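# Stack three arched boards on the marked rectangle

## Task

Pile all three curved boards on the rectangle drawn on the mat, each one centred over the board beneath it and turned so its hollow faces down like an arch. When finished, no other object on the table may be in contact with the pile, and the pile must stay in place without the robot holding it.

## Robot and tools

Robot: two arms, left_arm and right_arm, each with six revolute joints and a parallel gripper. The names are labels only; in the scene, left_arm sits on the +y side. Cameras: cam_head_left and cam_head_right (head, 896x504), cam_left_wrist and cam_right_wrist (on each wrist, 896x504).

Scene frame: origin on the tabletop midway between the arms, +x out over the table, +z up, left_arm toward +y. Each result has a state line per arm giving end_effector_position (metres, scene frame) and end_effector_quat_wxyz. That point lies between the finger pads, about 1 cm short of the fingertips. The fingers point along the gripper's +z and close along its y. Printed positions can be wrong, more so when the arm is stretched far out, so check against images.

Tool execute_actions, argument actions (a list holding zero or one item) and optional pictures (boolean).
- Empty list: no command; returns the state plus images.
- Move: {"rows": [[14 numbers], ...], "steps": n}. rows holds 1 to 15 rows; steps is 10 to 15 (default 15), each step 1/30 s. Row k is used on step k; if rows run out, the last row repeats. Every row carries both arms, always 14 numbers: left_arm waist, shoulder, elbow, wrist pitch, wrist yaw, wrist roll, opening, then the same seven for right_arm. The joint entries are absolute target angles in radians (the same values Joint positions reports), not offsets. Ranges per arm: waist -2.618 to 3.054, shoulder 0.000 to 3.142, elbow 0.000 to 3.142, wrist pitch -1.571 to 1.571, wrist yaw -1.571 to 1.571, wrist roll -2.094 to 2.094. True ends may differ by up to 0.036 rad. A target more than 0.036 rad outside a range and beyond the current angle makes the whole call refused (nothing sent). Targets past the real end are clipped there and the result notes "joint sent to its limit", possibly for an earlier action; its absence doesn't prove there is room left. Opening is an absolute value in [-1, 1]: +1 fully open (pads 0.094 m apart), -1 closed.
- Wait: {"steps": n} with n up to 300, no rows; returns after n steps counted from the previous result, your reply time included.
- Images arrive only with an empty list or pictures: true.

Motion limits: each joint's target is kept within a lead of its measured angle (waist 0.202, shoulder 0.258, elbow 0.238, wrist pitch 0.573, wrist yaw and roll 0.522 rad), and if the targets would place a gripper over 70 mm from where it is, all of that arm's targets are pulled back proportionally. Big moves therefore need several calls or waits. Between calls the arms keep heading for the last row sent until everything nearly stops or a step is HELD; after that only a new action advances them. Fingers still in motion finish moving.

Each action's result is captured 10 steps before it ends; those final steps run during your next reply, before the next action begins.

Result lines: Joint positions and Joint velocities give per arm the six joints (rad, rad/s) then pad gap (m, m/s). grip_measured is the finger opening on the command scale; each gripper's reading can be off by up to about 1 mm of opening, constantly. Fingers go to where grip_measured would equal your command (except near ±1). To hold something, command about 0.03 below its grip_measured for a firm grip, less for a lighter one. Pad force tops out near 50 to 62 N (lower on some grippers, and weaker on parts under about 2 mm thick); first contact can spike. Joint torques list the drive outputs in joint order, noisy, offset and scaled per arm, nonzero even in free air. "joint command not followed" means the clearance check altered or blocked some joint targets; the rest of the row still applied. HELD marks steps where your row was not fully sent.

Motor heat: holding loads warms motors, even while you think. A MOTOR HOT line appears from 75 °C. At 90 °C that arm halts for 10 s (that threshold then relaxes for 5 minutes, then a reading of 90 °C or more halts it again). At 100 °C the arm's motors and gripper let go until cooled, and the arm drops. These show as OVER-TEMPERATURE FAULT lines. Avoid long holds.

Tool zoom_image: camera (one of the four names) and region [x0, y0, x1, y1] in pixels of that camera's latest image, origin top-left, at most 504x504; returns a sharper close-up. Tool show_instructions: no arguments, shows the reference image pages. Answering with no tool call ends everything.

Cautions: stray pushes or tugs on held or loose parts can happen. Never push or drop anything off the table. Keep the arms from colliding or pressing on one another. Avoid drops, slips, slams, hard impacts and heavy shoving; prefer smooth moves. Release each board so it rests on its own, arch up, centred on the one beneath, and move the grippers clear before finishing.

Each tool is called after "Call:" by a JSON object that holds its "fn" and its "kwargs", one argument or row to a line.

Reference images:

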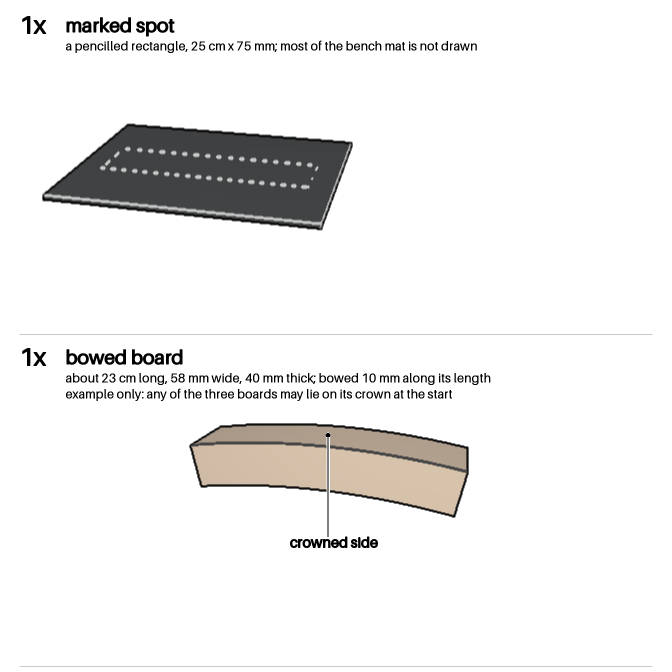

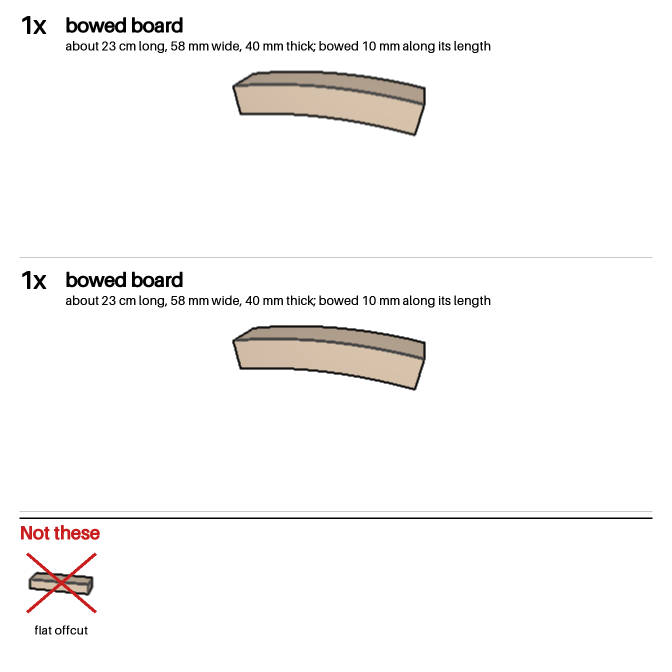

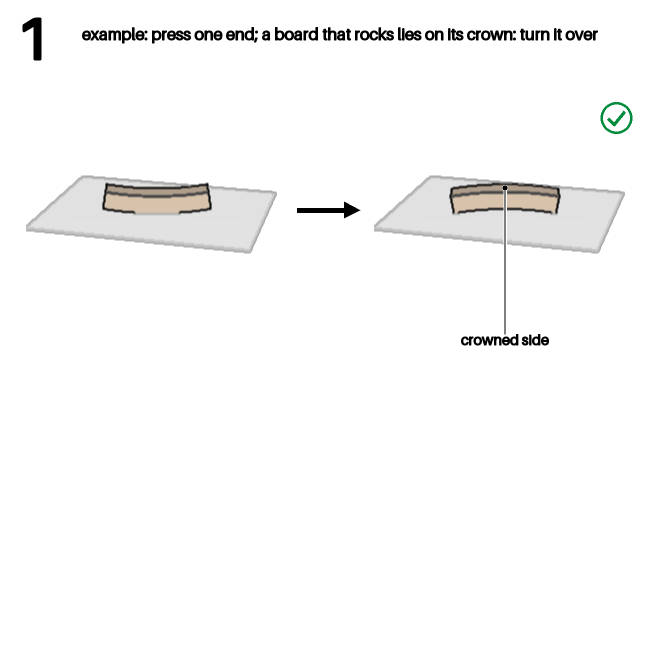

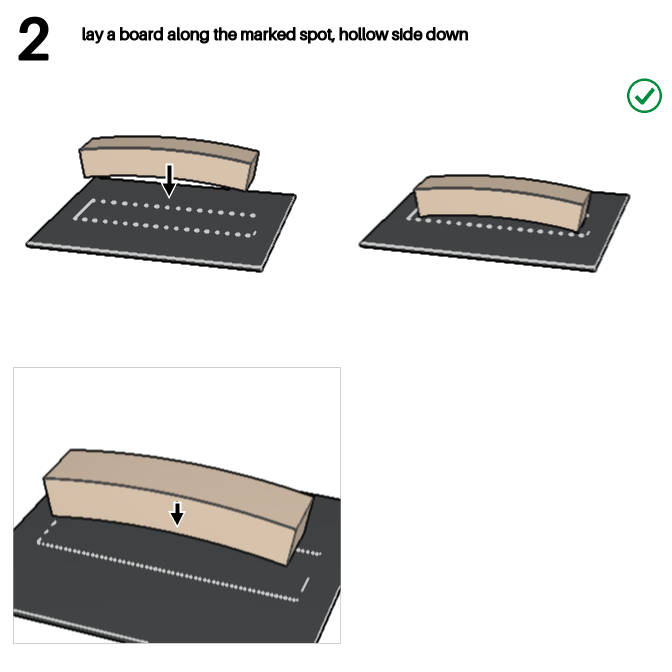

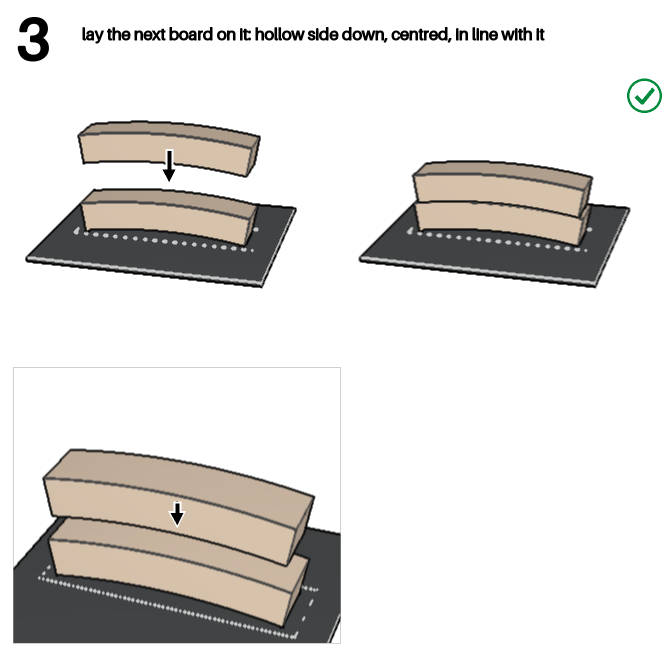

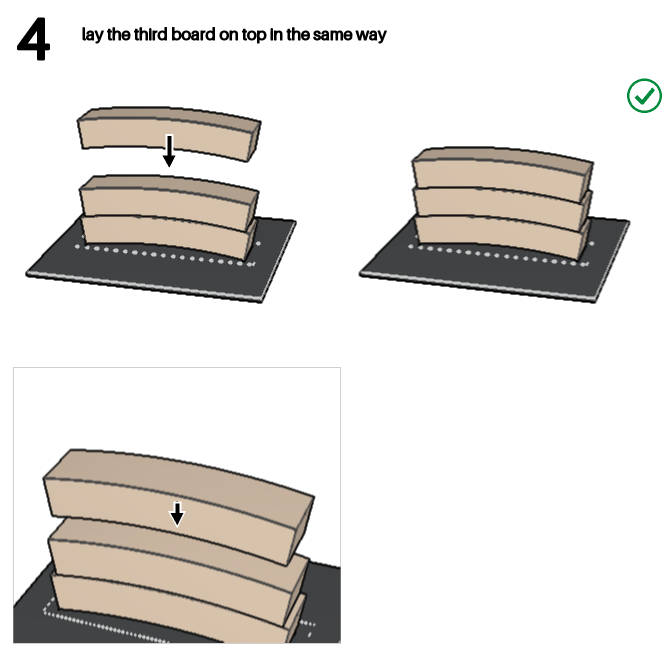

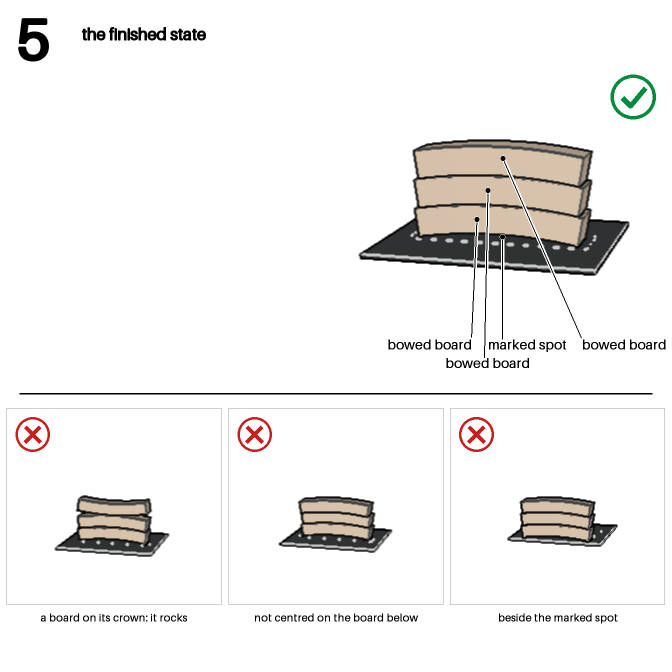

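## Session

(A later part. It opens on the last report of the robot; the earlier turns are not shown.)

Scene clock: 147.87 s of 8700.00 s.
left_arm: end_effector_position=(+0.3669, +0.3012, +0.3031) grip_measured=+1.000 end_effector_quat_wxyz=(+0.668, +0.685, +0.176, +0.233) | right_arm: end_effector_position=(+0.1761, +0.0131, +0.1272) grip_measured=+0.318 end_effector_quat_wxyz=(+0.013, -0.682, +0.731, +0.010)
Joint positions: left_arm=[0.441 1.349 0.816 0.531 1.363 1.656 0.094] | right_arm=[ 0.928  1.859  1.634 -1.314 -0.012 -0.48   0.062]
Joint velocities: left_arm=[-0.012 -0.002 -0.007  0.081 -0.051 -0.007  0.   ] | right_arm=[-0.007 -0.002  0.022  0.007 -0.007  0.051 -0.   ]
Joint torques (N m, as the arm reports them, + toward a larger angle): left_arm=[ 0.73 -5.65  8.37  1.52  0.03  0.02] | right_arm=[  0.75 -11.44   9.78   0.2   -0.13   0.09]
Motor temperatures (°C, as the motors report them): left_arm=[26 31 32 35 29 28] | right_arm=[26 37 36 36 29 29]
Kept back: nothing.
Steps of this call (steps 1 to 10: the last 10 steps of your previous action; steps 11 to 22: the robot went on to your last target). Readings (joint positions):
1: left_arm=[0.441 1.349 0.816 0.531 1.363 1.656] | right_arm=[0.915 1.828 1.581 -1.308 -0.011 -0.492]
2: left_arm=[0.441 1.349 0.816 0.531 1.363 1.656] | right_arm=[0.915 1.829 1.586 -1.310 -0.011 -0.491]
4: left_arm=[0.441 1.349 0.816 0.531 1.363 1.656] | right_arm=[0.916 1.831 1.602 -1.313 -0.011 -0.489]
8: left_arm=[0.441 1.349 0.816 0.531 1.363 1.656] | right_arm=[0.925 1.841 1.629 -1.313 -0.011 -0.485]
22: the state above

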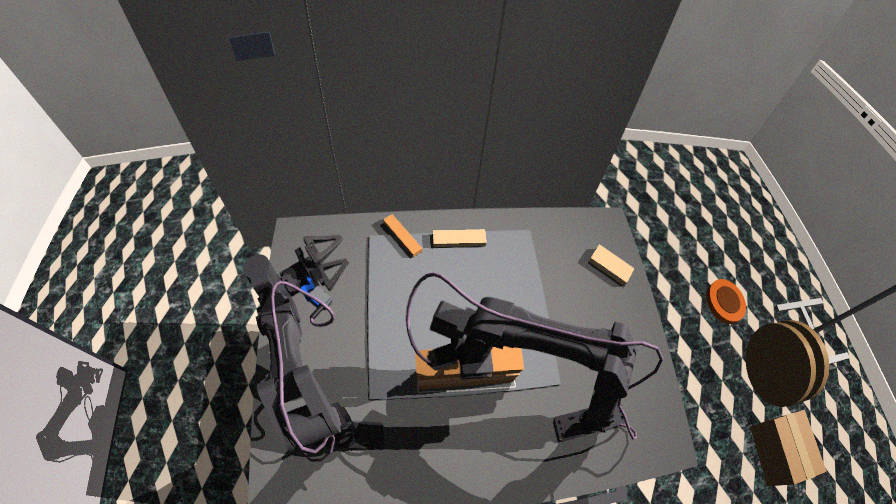

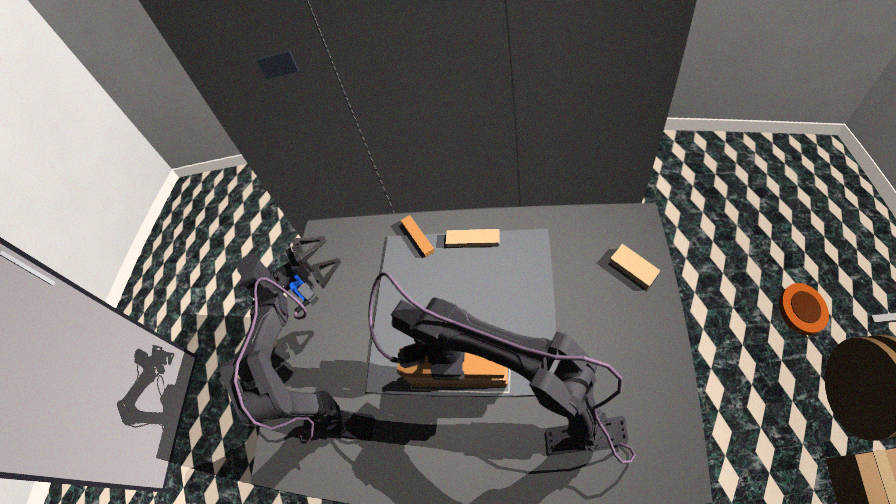

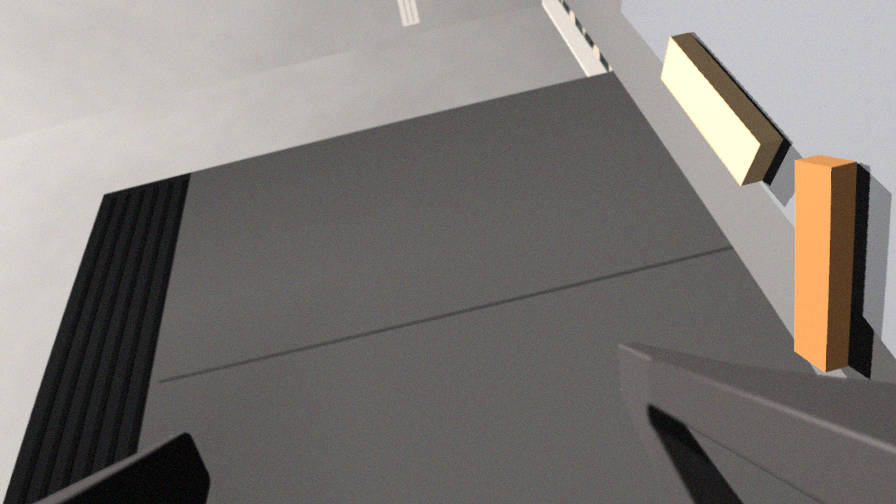

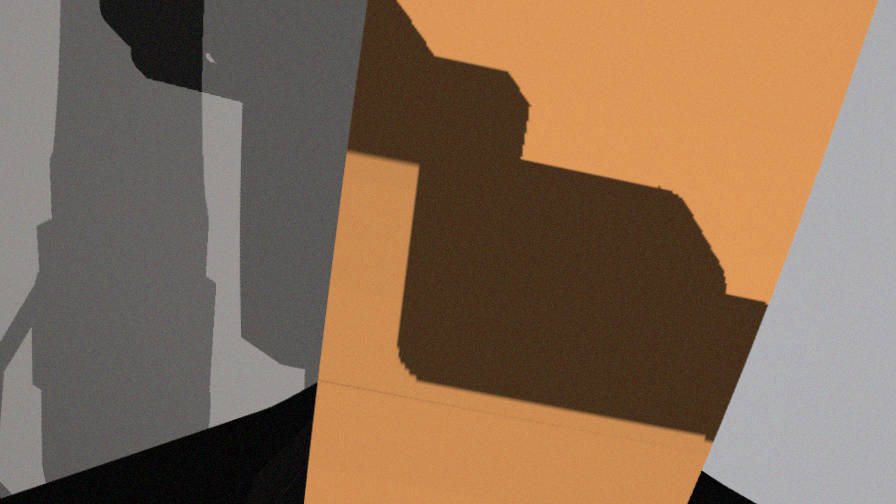

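Call:
{"fn": "execute_actions", "kwargs": {
  "actions": [
    {"rows": [[0.45,1.345,0.825,0.54,1.365,1.66,1, 0.938,1.855,1.660,-1.320,-0.025,-0.472,0.23],[0.45,1.345,0.825,0.54,1.365,1.66,1, 0.939,1.856,1.647,-1.311,-0.025,-0.472,0.23],[0.45,1.345,0.825,0.54,1.365,1.66,1, 0.939,1.857,1.635,-1.303,-0.025,-0.472,0.23],[0.45,1.345,0.825,0.54,1.365,1.66,1, 0.940,1.858,1.626,-1.297,-0.025,-0.471,0.23],[0.45,1.345,0.825,0.54,1.365,1.66,1, 0.940,1.859,1.619,-1.292,-0.025,-0.471,0.23],[0.45,1.345,0.825,0.54,1.365,1.66,1, 0.941,1.860,1.613,-1.287,-0.025,-0.471,0.23],[0.45,1.345,0.825,0.54,1.365,1.66,1, 0.941,1.861,1.608,-1.282,-0.025,-0.470,0.23],[0.45,1.345,0.825,0.54,1.365,1.66,1, 0.942,1.862,1.604,-1.278,-0.025,-0.470,0.23],[0.45,1.345,0.825,0.54,1.365,1.66,1, 0.942,1.863,1.600,-1.274,-0.025,-0.470,0.23],[0.45,1.345,0.825,0.54,1.365,1.66,1, 0.942,1.863,1.597,-1.270,-0.025,-0.470,0.23],[0.45,1.345,0.825,0.54,1.365,1.66,1, 0.942,1.864,1.594,-1.267,-0.025,-0.470,0.23],[0.45,1.345,0.825,0.54,1.365,1.66,1, 0.942,1.864,1.592,-1.264,-0.025,-0.470,0.23],[0.45,1.345,0.825,0.54,1.365,1.66,1, 0.942,1.864,1.590,-1.262,-0.025,-0.470,0.23],[0.45,1.345,0.825,0.54,1.365,1.66,1, 0.942,1.864,1.589,-1.261,-0.025,-0.470,0.23],[0.45,1.345,0.825,0.54,1.365,1.66,1, 0.942,1.864,1.588,-1.260,-0.025,-0.470,0.23]], "steps": 15}
  ]
}}

Call:
{"fn": "execute_actions", "kwargs": {
  "actions": [
    {"steps": 22}
  ],
  "pictures": true
}}

Call:
{"fn": "zoom_image", "kwargs": {
  "camera": "cam_head_left",
  "region": [400, 340, 540, 410]
}}

Call:
{"fn": "zoom_image", "kwargs": {
  "camera": "cam_head_right",
  "region": [385, 340, 525, 410]
}}

Scene clock: 150.60 s of 8700.00 s.
left_arm: end_effector_position=(+0.3669, +0.3012, +0.3031) grip_measured=+1.000 end_effector_quat_wxyz=(+0.668, +0.685, +0.176, +0.233) | right_arm: end_effector_position=(+0.1761, +0.0131, +0.1272) grip_measured=+0.318 end_effector_quat_wxyz=(+0.013, -0.682, +0.731, +0.010)
Joint positions: left_arm=[0.441 1.349 0.816 0.531 1.363 1.656 0.094] | right_arm=[ 0.928  1.859  1.634 -1.314 -0.012 -0.48   0.062]
Joint velocities: left_arm=[-0.022  0.017 -0.007 -0.022 -0.022  0.022  0.   ] | right_arm=[ 0.002  0.002  0.002 -0.007 -0.007 -0.007  0.001]
Joint torques (N m, as the arm reports them, + toward a larger angle): left_arm=[ 0.7  -5.77  8.28  1.47  0.04  0.06] | right_arm=[  0.86 -11.07   5.24   0.56  -0.11   0.09]
Motor temperatures (°C, as the motors report them): left_arm=[26 31 32 34 29 28] | right_arm=[26 38 36 36 29 29]
Steps of this call (steps 1 to 15: the robot went on to your last target; steps 16 to 77: nothing new was sent; steps 78 to 82: the first 5 steps of this action). Readings (joint positions):
78: left_arm=[0.441 1.349 0.816 0.531 1.363 1.656] | right_arm=[0.928 1.859 1.634 -1.314 -0.012 -0.480]
79: left_arm=[0.441 1.349 0.816 0.531 1.363 1.656] | right_arm=[0.928 1.859 1.634 -1.314 -0.012 -0.480]
81: left_arm=[0.441 1.349 0.816 0.531 1.363 1.656] | right_arm=[0.928 1.859 1.634 -1.314 -0.012 -0.480]
82: the state above

Scene clock: 151.33 s of 8700.00 s.
left_arm: end_effector_position=(+0.3669, +0.3012, +0.3031) grip_measured=+1.000 end_effector_quat_wxyz=(+0.668, +0.685, +0.176, +0.233) | right_arm: end_effector_position=(+0.1760, +0.0129, +0.1179) grip_measured=+0.318 end_effector_quat_wxyz=(+0.013, -0.681, +0.732, +0.010)
Joint positions: left_arm=[0.441 1.349 0.816 0.531 1.363 1.656 0.094] | right_arm=[ 0.928  1.859  1.597 -1.279 -0.012 -0.478  0.062]
Joint velocities: left_arm=[-0.022 -0.007 -0.012 -0.037 -0.022  0.007  0.   ] | right_arm=[ 0.002  0.007 -0.017  0.022 -0.051 -0.007 -0.   ]
Joint torques (N m, as the arm reports them, + toward a larger angle): left_arm=[ 0.63 -5.6   8.32  1.48  0.03  0.06] | right_arm=[  0.99 -10.63   5.78   0.54  -0.14   0.07]
Motor temperatures (°C, as the motors report them): left_arm=[26 31 32 34 29 28] | right_arm=[26 38 36 35 29 29]
Kept back: nothing.
Steps of this call (steps 1 to 10: the last 10 steps of your previous action; steps 11 to 22: the robot went on to your last target). Readings (joint positions):
1: left_arm=[0.441 1.349 0.816 0.531 1.363 1.656] | right_arm=[0.928 1.859 1.634 -1.313 -0.012 -0.480]
2: left_arm=[0.441 1.349 0.816 0.531 1.363 1.656] | right_arm=[0.928 1.859 1.632 -1.310 -0.012 -0.480]
4: left_arm=[0.441 1.349 0.816 0.531 1.363 1.656] | right_arm=[0.928 1.859 1.623 -1.302 -0.012 -0.479]
8: left_arm=[0.441 1.349 0.816 0.531 1.363 1.656] | right_arm=[0.928 1.859 1.602 -1.293 -0.012 -0.478]
22: the state above

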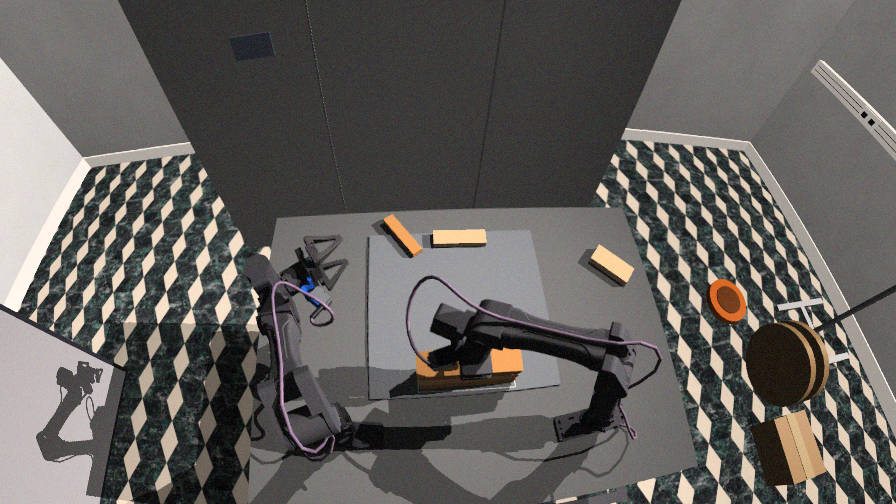

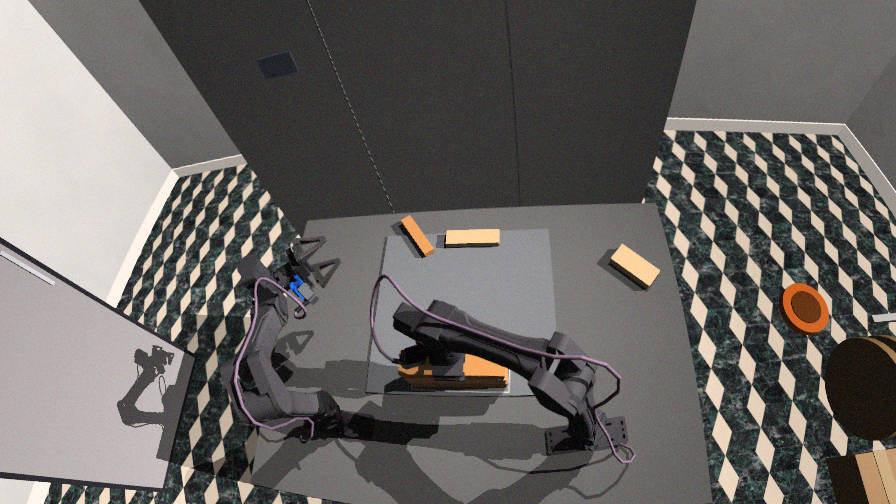

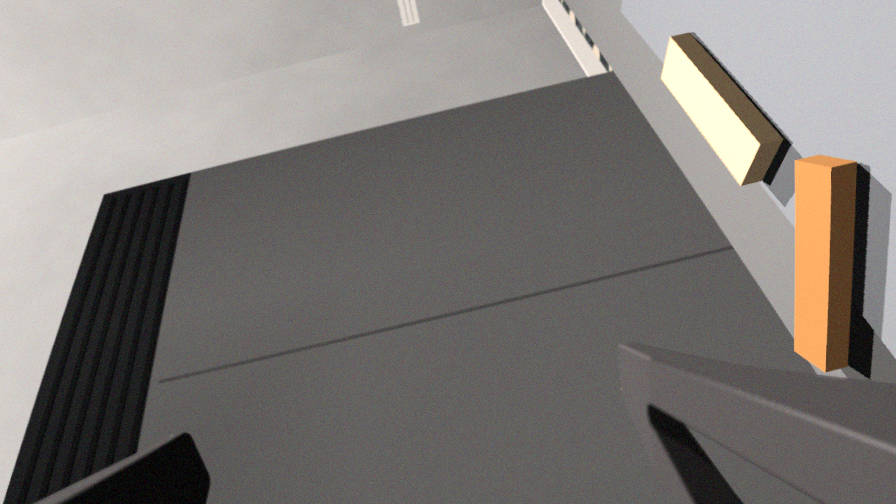

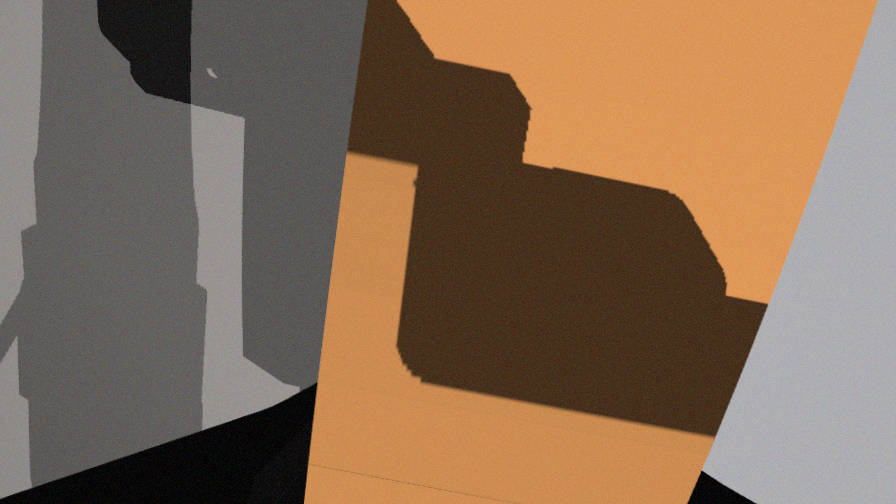

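Region (400, 340, 540, 410) of cam_head_left's 896x504 image, scaled by 3.600, with more detail than that image has.

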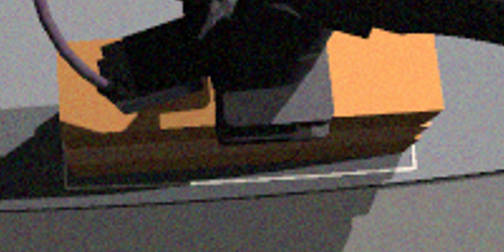

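Region (385, 340, 525, 410) of cam_head_right's 896x504 image, scaled by 3.600, with more detail than that image has.

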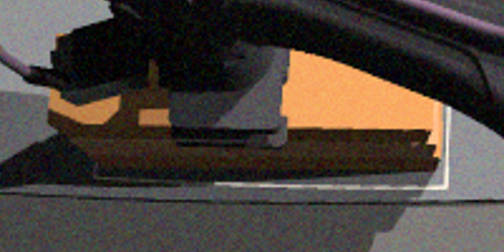

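Call:
{"fn": "zoom_image", "kwargs": {
  "camera": "cam_head_left",
  "region": [480, 345, 530, 395]
}}

Call:
{"fn": "zoom_image", "kwargs": {
  "camera": "cam_head_right",
  "region": [470, 350, 520, 400]
}}

Call:
{"fn": "zoom_image", "kwargs": {
  "camera": "cam_head_left",
  "region": [405, 345, 455, 395]
}}

Region (480, 345, 530, 395) of cam_head_left's 896x504 image, scaled by 10.080, with more detail than that image has.

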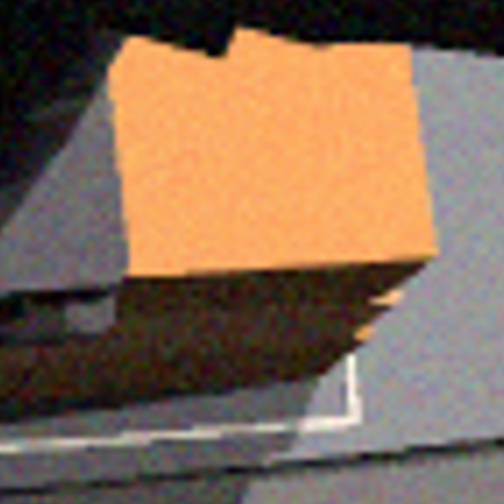

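Region (470, 350, 520, 400) of cam_head_right's 896x504 image, scaled by 10.080, with more detail than that image has.

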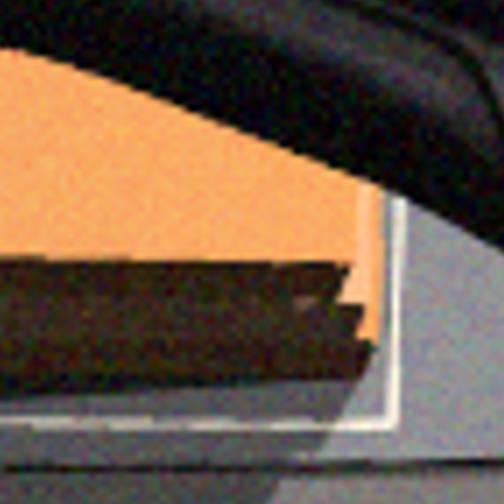

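Region (405, 345, 455, 395) of cam_head_left's 896x504 image, scaled by 10.080, with more detail than that image has.

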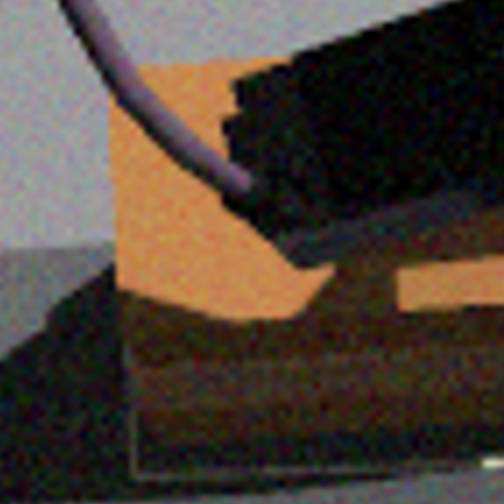

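Call:
{"fn": "execute_actions", "kwargs": {
  "actions": [
    {"rows": [[0.45,1.345,0.825,0.54,1.365,1.66,1, 0.941,1.865,1.588,-1.260,-0.025,-0.470,0.23],[0.45,1.345,0.825,0.54,1.365,1.66,1, 0.940,1.866,1.588,-1.260,-0.025,-0.470,0.23],[0.45,1.345,0.825,0.54,1.365,1.66,1, 0.939,1.867,1.588,-1.260,-0.025,-0.470,0.23],[0.45,1.345,0.825,0.54,1.365,1.66,1, 0.938,1.869,1.588,-1.260,-0.025,-0.470,0.23],[0.45,1.345,0.825,0.54,1.365,1.66,1, 0.937,1.870,1.588,-1.260,-0.025,-0.470,0.23],[0.45,1.345,0.825,0.54,1.365,1.66,1, 0.936,1.871,1.588,-1.260,-0.025,-0.470,0.23],[0.45,1.345,0.825,0.54,1.365,1.66,1, 0.936,1.872,1.588,-1.260,-0.025,-0.470,0.23],[0.45,1.345,0.825,0.54,1.365,1.66,1, 0.936,1.873,1.588,-1.260,-0.025,-0.470,0.23],[0.45,1.345,0.825,0.54,1.365,1.66,1, 0.936,1.874,1.588,-1.260,-0.025,-0.470,0.23],[0.45,1.345,0.825,0.54,1.365,1.66,1, 0.936,1.875,1.588,-1.260,-0.025,-0.470,0.23],[0.45,1.345,0.825,0.54,1.365,1.66,1, 0.936,1.876,1.588,-1.260,-0.025,-0.470,0.23],[0.45,1.345,0.825,0.54,1.365,1.66,1, 0.936,1.877,1.588,-1.260,-0.025,-0.470,0.23],[0.45,1.345,0.825,0.54,1.365,1.66,1, 0.936,1.878,1.588,-1.260,-0.025,-0.470,0.23],[0.45,1.345,0.825,0.54,1.365,1.66,1, 0.936,1.878,1.588,-1.260,-0.025,-0.470,0.23],[0.45,1.345,0.825,0.54,1.365,1.66,1, 0.936,1.878,1.588,-1.260,-0.025,-0.470,0.23]], "steps": 15}
  ]
}}

Call:
{"fn": "execute_actions", "kwargs": {
  "actions": [
    {"steps": 20}
  ],
  "pictures": true
}}

Call:
{"fn": "zoom_image", "kwargs": {
  "camera": "cam_head_right",
  "region": [470, 350, 520, 400]
}}

Scene clock: 154.00 s of 8700.00 s.
left_arm: end_effector_position=(+0.3669, +0.3012, +0.3031) grip_measured=+1.000 end_effector_quat_wxyz=(+0.668, +0.685, +0.176, +0.233) | right_arm: end_effector_position=(+0.1761, +0.0130, +0.1173) grip_measured=+0.318 end_effector_quat_wxyz=(+0.012, -0.681, +0.732, +0.010)
Joint positions: left_arm=[0.441 1.349 0.816 0.531 1.363 1.656 0.094] | right_arm=[ 0.928  1.861  1.597 -1.278 -0.012 -0.478  0.062]
Joint velocities: left_arm=[-0.002 -0.002 -0.007 -0.081  0.081  0.007  0.   ] | right_arm=[-0.017  0.042 -0.007  0.037 -0.022  0.022 -0.001]
Joint torques (N m, as the arm reports them, + toward a larger angle): left_arm=[ 0.62 -5.55  8.23  1.47  0.04  0.02] | right_arm=[  0.68 -10.59   5.6    0.51  -0.14   0.08]
Motor temperatures (°C, as the motors report them): left_arm=[26 31 32 34 29 28] | right_arm=[26 38 35 35 29 29]
Steps of this call (steps 1 to 15: the robot went on to your last target; steps 16 to 75: nothing new was sent; steps 76 to 80: the first 5 steps of this action). Readings (joint positions):
76: left_arm=[0.441 1.349 0.816 0.531 1.363 1.656] | right_arm=[0.928 1.859 1.597 -1.279 -0.012 -0.478]
77: left_arm=[0.441 1.349 0.816 0.531 1.363 1.656] | right_arm=[0.928 1.859 1.597 -1.279 -0.012 -0.478]
79: left_arm=[0.441 1.349 0.816 0.531 1.363 1.656] | right_arm=[0.928 1.860 1.597 -1.279 -0.012 -0.478]
80: the state above

Scene clock: 154.67 s of 8700.00 s.
left_arm: end_effector_position=(+0.3669, +0.3012, +0.3031) grip_measured=+1.000 end_effector_quat_wxyz=(+0.668, +0.685, +0.176, +0.233) | right_arm: end_effector_position=(+0.1762, +0.0131, +0.1110) grip_measured=+0.318 end_effector_quat_wxyz=(+0.004, -0.681, +0.732, +0.007)
Joint positions: left_arm=[0.441 1.349 0.816 0.531 1.363 1.656 0.094] | right_arm=[ 0.928  1.88   1.597 -1.277 -0.012 -0.478  0.062]
Joint velocities: left_arm=[ 0.002  0.002 -0.012  0.037 -0.037  0.051  0.   ] | right_arm=[-0.007 -0.002 -0.012  0.051  0.037 -0.007 -0.   ]
Joint torques (N m, as the arm reports them, + toward a larger angle): left_arm=[ 0.65 -5.65  8.2   1.49  0.01  0.05] | right_arm=[  0.6  -11.46   5.76   0.48  -0.12   0.08]
Motor temperatures (°C, as the motors report them): left_arm=[26 31 32 34 29 28] | right_arm=[26 38 35 35 29 29]
Kept back: nothing.
Steps of this call (steps 1 to 10: the last 10 steps of your previous action; steps 11 to 20: the robot went on to your last target). Readings (joint positions):
1: left_arm=[0.441 1.349 0.816 0.531 1.363 1.656] | right_arm=[0.928 1.863 1.597 -1.278 -0.012 -0.478]
2: left_arm=[0.441 1.349 0.816 0.531 1.363 1.656] | right_arm=[0.928 1.866 1.597 -1.278 -0.012 -0.478]
4: left_arm=[0.441 1.349 0.816 0.531 1.363 1.656] | right_arm=[0.928 1.871 1.597 -1.278 -0.012 -0.478]
8: left_arm=[0.441 1.349 0.816 0.531 1.363 1.656] | right_arm=[0.928 1.879 1.597 -1.277 -0.012 -0.478]
20: the state above

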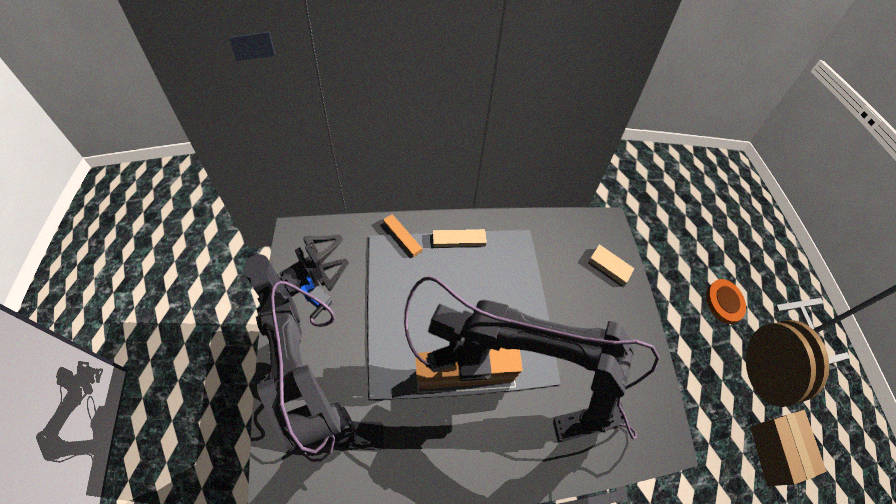

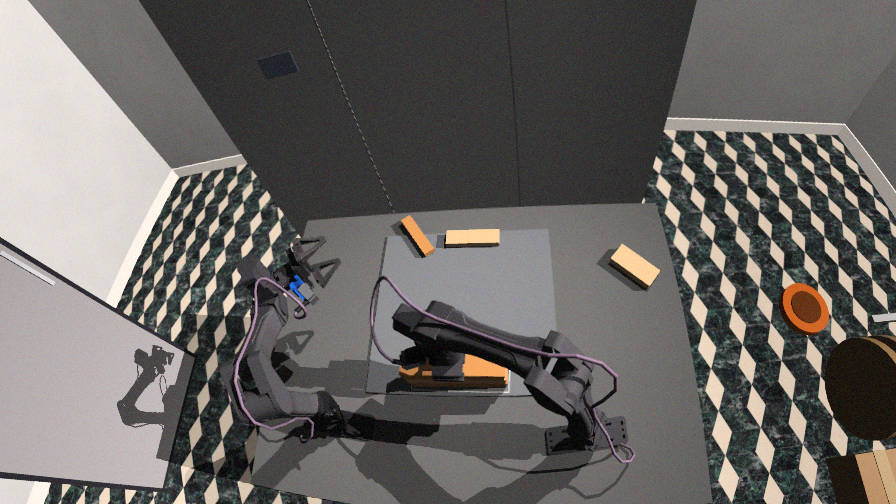

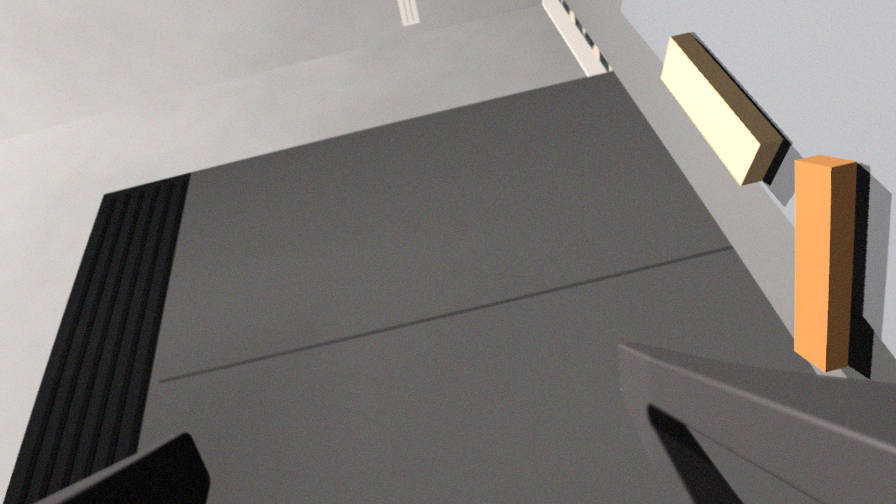

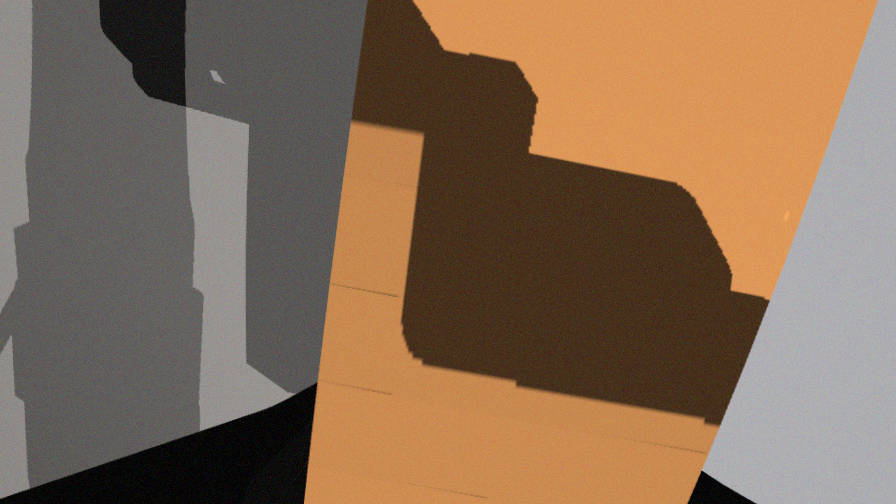

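Region (470, 350, 520, 400) of cam_head_right's 896x504 image, scaled by 10.080, with more detail than that image has.

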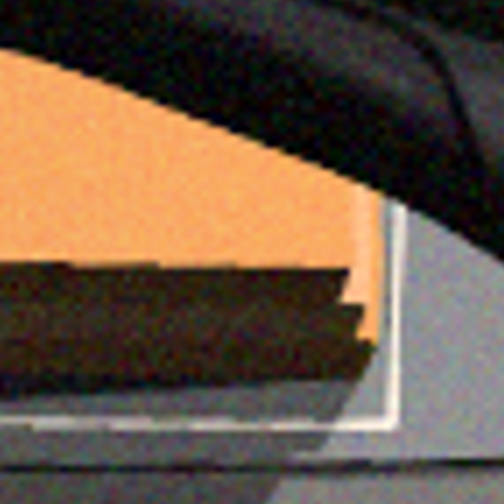

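Call:
{"fn": "execute_actions", "kwargs": {
  "actions": [
    {"rows": [[0.45,1.345,0.825,0.54,1.365,1.66,1, 0.936,1.880,1.588,-1.259,-0.025,-0.470,0.23],[0.45,1.345,0.825,0.54,1.365,1.66,1, 0.936,1.882,1.588,-1.258,-0.025,-0.470,0.23],[0.45,1.345,0.825,0.54,1.365,1.66,1, 0.936,1.884,1.588,-1.257,-0.025,-0.470,0.23],[0.45,1.345,0.825,0.54,1.365,1.66,1, 0.936,1.886,1.588,-1.256,-0.025,-0.470,0.23],[0.45,1.345,0.825,0.54,1.365,1.66,1, 0.936,1.888,1.588,-1.256,-0.025,-0.470,0.23],[0.45,1.345,0.825,0.54,1.365,1.66,1, 0.936,1.889,1.588,-1.256,-0.025,-0.470,0.23],[0.45,1.345,0.825,0.54,1.365,1.66,1, 0.936,1.890,1.588,-1.256,-0.025,-0.470,0.23],[0.45,1.345,0.825,0.54,1.365,1.66,1, 0.936,1.891,1.588,-1.256,-0.025,-0.470,0.23],[0.45,1.345,0.825,0.54,1.365,1.66,1, 0.936,1.892,1.588,-1.256,-0.025,-0.470,0.23],[0.45,1.345,0.825,0.54,1.365,1.66,1, 0.936,1.893,1.588,-1.256,-0.025,-0.470,0.23]], "steps": 10}
  ]
}}

Call:
{"fn": "execute_actions", "kwargs": {
  "actions": [
    {"steps": 20}
  ]
}}

Scene clock: 155.40 s of 8700.00 s.
left_arm: end_effector_position=(+0.3669, +0.3012, +0.3031) grip_measured=+1.000 end_effector_quat_wxyz=(+0.668, +0.685, +0.176, +0.233) | right_arm: end_effector_position=(+0.1762, +0.0131, +0.1110) grip_measured=+0.318 end_effector_quat_wxyz=(+0.004, -0.681, +0.732, +0.007)
Joint positions: left_arm=[0.441 1.349 0.816 0.531 1.363 1.656 0.094] | right_arm=[ 0.928  1.88   1.597 -1.277 -0.012 -0.478  0.062]
Joint velocities: left_arm=[-0.002  0.012  0.007  0.051  0.022  0.007  0.   ] | right_arm=[ 0.017  0.012 -0.012 -0.051 -0.007  0.051 -0.   ]
Joint torques (N m, as the arm reports them, + toward a larger angle): left_arm=[ 0.7  -5.61  8.25  1.5   0.05  0.02] | right_arm=[  0.58 -11.47   5.69   0.48  -0.14   0.07]
Motor temperatures (°C, as the motors report them): left_arm=[26 31 32 34 29 28] | right_arm=[26 38 35 35 29 29]
Kept back: the last 10 steps of this action.
Steps of this call (steps 1 to 15: the robot went on to your last target; steps 16 to 22: nothing new was sent). Readings (joint positions):
1: left_arm=[0.441 1.349 0.816 0.531 1.363 1.656] | right_arm=[0.928 1.880 1.597 -1.277 -0.012 -0.478]
2: left_arm=[0.441 1.349 0.816 0.531 1.363 1.656] | right_arm=[0.928 1.880 1.597 -1.277 -0.012 -0.478]
4: left_arm=[0.441 1.349 0.816 0.531 1.363 1.656] | right_arm=[0.928 1.880 1.597 -1.277 -0.012 -0.478]
8: left_arm=[0.441 1.349 0.816 0.531 1.363 1.656] | right_arm=[0.928 1.880 1.597 -1.277 -0.012 -0.478]
22: the state above

Scene clock: 156.07 s of 8700.00 s.
left_arm: end_effector_position=(+0.3669, +0.3012, +0.3031) grip_measured=+1.000 end_effector_quat_wxyz=(+0.668, +0.685, +0.176, +0.233) | right_arm: end_effector_position=(+0.1771, +0.0152, +0.1072) grip_measured=+0.318 end_effector_quat_wxyz=(+0.003, -0.681, +0.732, +0.008)
Joint positions: left_arm=[0.441 1.349 0.816 0.531 1.363 1.656 0.094] | right_arm=[ 0.928  1.891  1.597 -1.267 -0.014 -0.478  0.062]
Joint velocities: left_arm=[ 0.007 -0.007  0.007 -0.007  0.022 -0.007  0.   ] | right_arm=[ 0.002  0.012 -0.007  0.022 -0.007 -0.022  0.   ]
Joint torques (N m, as the arm reports them, + toward a larger angle): left_arm=[ 0.81 -5.63  8.38  1.52  0.05  0.04] | right_arm=[  0.56 -11.22   5.69   0.42  -0.12   0.07]
Motor temperatures (°C, as the motors report them): left_arm=[26 31 32 34 29 28] | right_arm=[26 38 35 35 29 29]
Kept back: nothing.
Steps of this call (steps 1 to 10: the last 10 steps of your previous action; steps 11 to 20: the robot went on to your last target). Readings (joint positions):
1: left_arm=[0.441 1.349 0.816 0.531 1.363 1.656] | right_arm=[0.928 1.880 1.597 -1.277 -0.012 -0.478]
2: left_arm=[0.441 1.349 0.816 0.531 1.363 1.656] | right_arm=[0.928 1.880 1.597 -1.277 -0.012 -0.478]
4: left_arm=[0.441 1.349 0.816 0.531 1.363 1.656] | right_arm=[0.928 1.880 1.597 -1.276 -0.012 -0.478]
8: left_arm=[0.441 1.349 0.816 0.531 1.363 1.656] | right_arm=[0.928 1.882 1.597 -1.274 -0.012 -0.478]
20: the state above

Call:
{"fn": "execute_actions", "kwargs": {
  "actions": []
}}

Call:
{"fn": "zoom_image", "kwargs": {
  "camera": "cam_head_right",
  "region": [470, 350, 520, 400]
}}

Call:
{"fn": "zoom_image", "kwargs": {
  "camera": "cam_head_left",
  "region": [400, 340, 540, 410]
}}

Scene clock: 156.40 s of 8700.00 s.
left_arm: end_effector_position=(+0.3669, +0.3012, +0.3031) grip_measured=+1.000 end_effector_quat_wxyz=(+0.668, +0.685, +0.176, +0.233) | right_arm: end_effector_position=(+0.1771, +0.0152, +0.1072) grip_measured=+0.318 end_effector_quat_wxyz=(+0.003, -0.681, +0.732, +0.008)
Joint positions: left_arm=[0.441 1.349 0.816 0.531 1.363 1.656 0.094] | right_arm=[ 0.928  1.891  1.597 -1.267 -0.014 -0.478  0.062]
Joint velocities: left_arm=[-0.017 -0.007  0.002  0.022 -0.022 -0.022  0.   ] | right_arm=[ 0.007 -0.007 -0.002 -0.051  0.037 -0.081  0.002]
Joint torques (N m, as the arm reports them, + toward a larger angle): left_arm=[ 0.68 -5.59  8.24  1.47  0.01  0.04] | right_arm=[  0.58 -11.2    5.72   0.42  -0.12   0.07]
Motor temperatures (°C, as the motors report them): left_arm=[26 31 32 34 29 28] | right_arm=[26 38 35 34 29 29]
Kept back: nothing.
Steps of this call (steps 1 to 10: the robot went on to your last target). Readings (joint positions):
1: left_arm=[0.441 1.349 0.816 0.531 1.363 1.656] | right_arm=[0.928 1.891 1.597 -1.267 -0.014 -0.478]
2: left_arm=[0.441 1.349 0.816 0.531 1.363 1.656] | right_arm=[0.928 1.891 1.597 -1.267 -0.014 -0.478]
4: left_arm=[0.441 1.349 0.816 0.531 1.363 1.656] | right_arm=[0.928 1.891 1.597 -1.267 -0.014 -0.478]
8: left_arm=[0.441 1.349 0.816 0.531 1.363 1.656] | right_arm=[0.928 1.891 1.597 -1.267 -0.014 -0.478]
10: the state above
All arms were judged still, so your last target was given up. Only a new action makes them travel on or press farther. Fingers that are still opening or closing keep moving.

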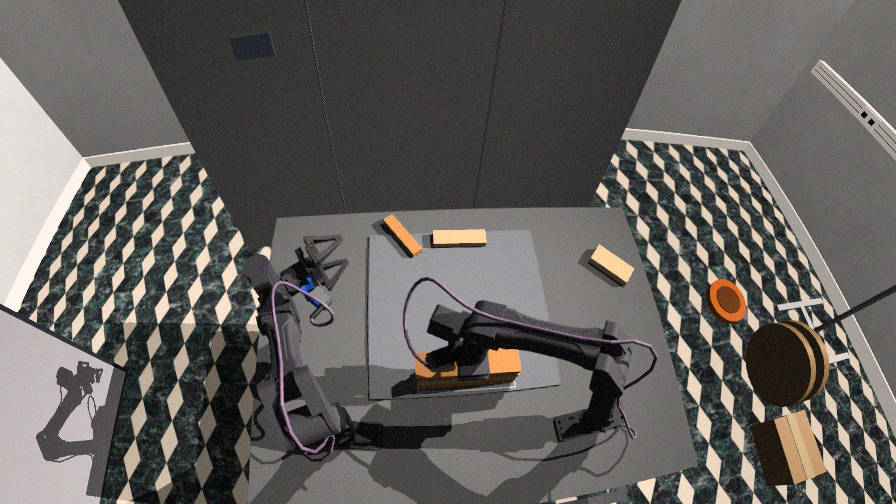

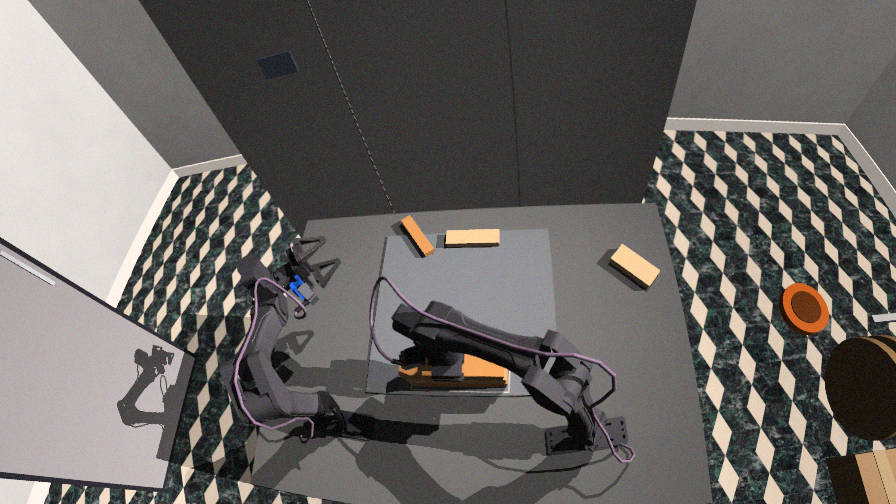

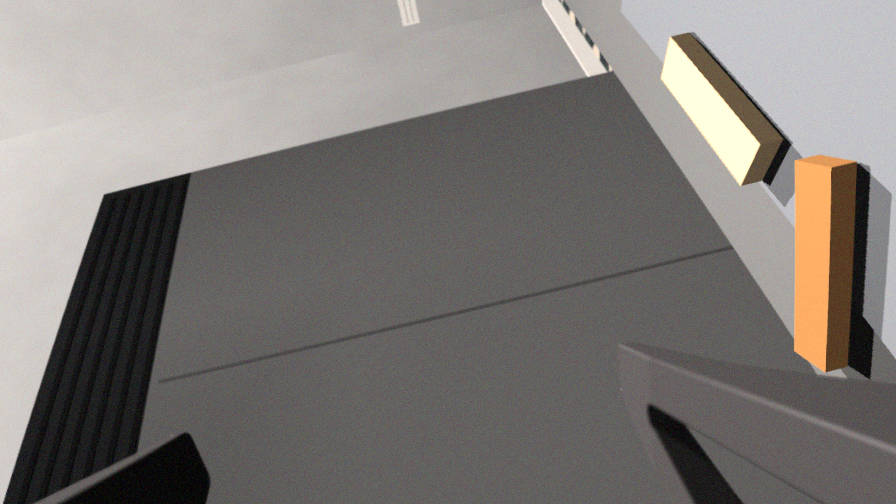

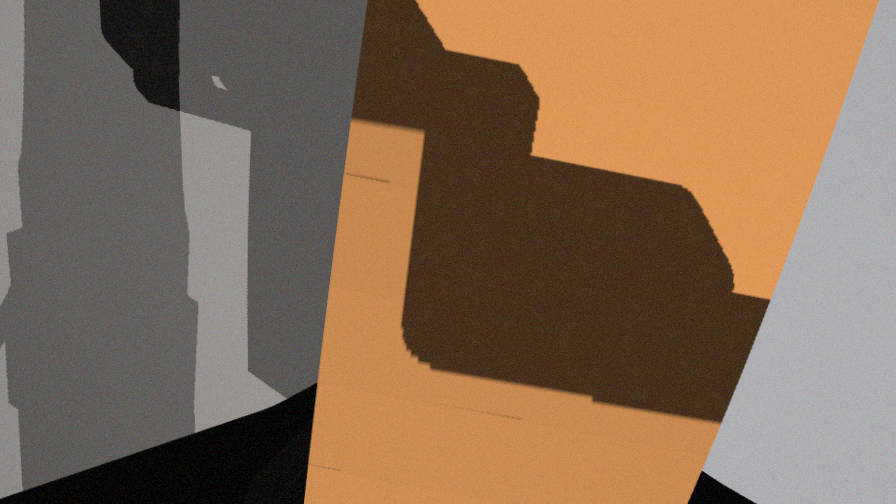

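Region (470, 350, 520, 400) of cam_head_right's 896x504 image, scaled by 10.080, with more detail than that image has.

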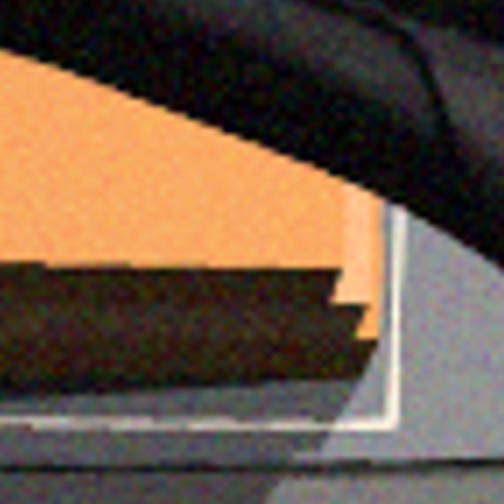

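Region (400, 340, 540, 410) of cam_head_left's 896x504 image, scaled by 3.600, with more detail than that image has.

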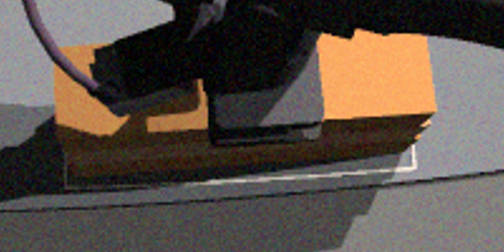

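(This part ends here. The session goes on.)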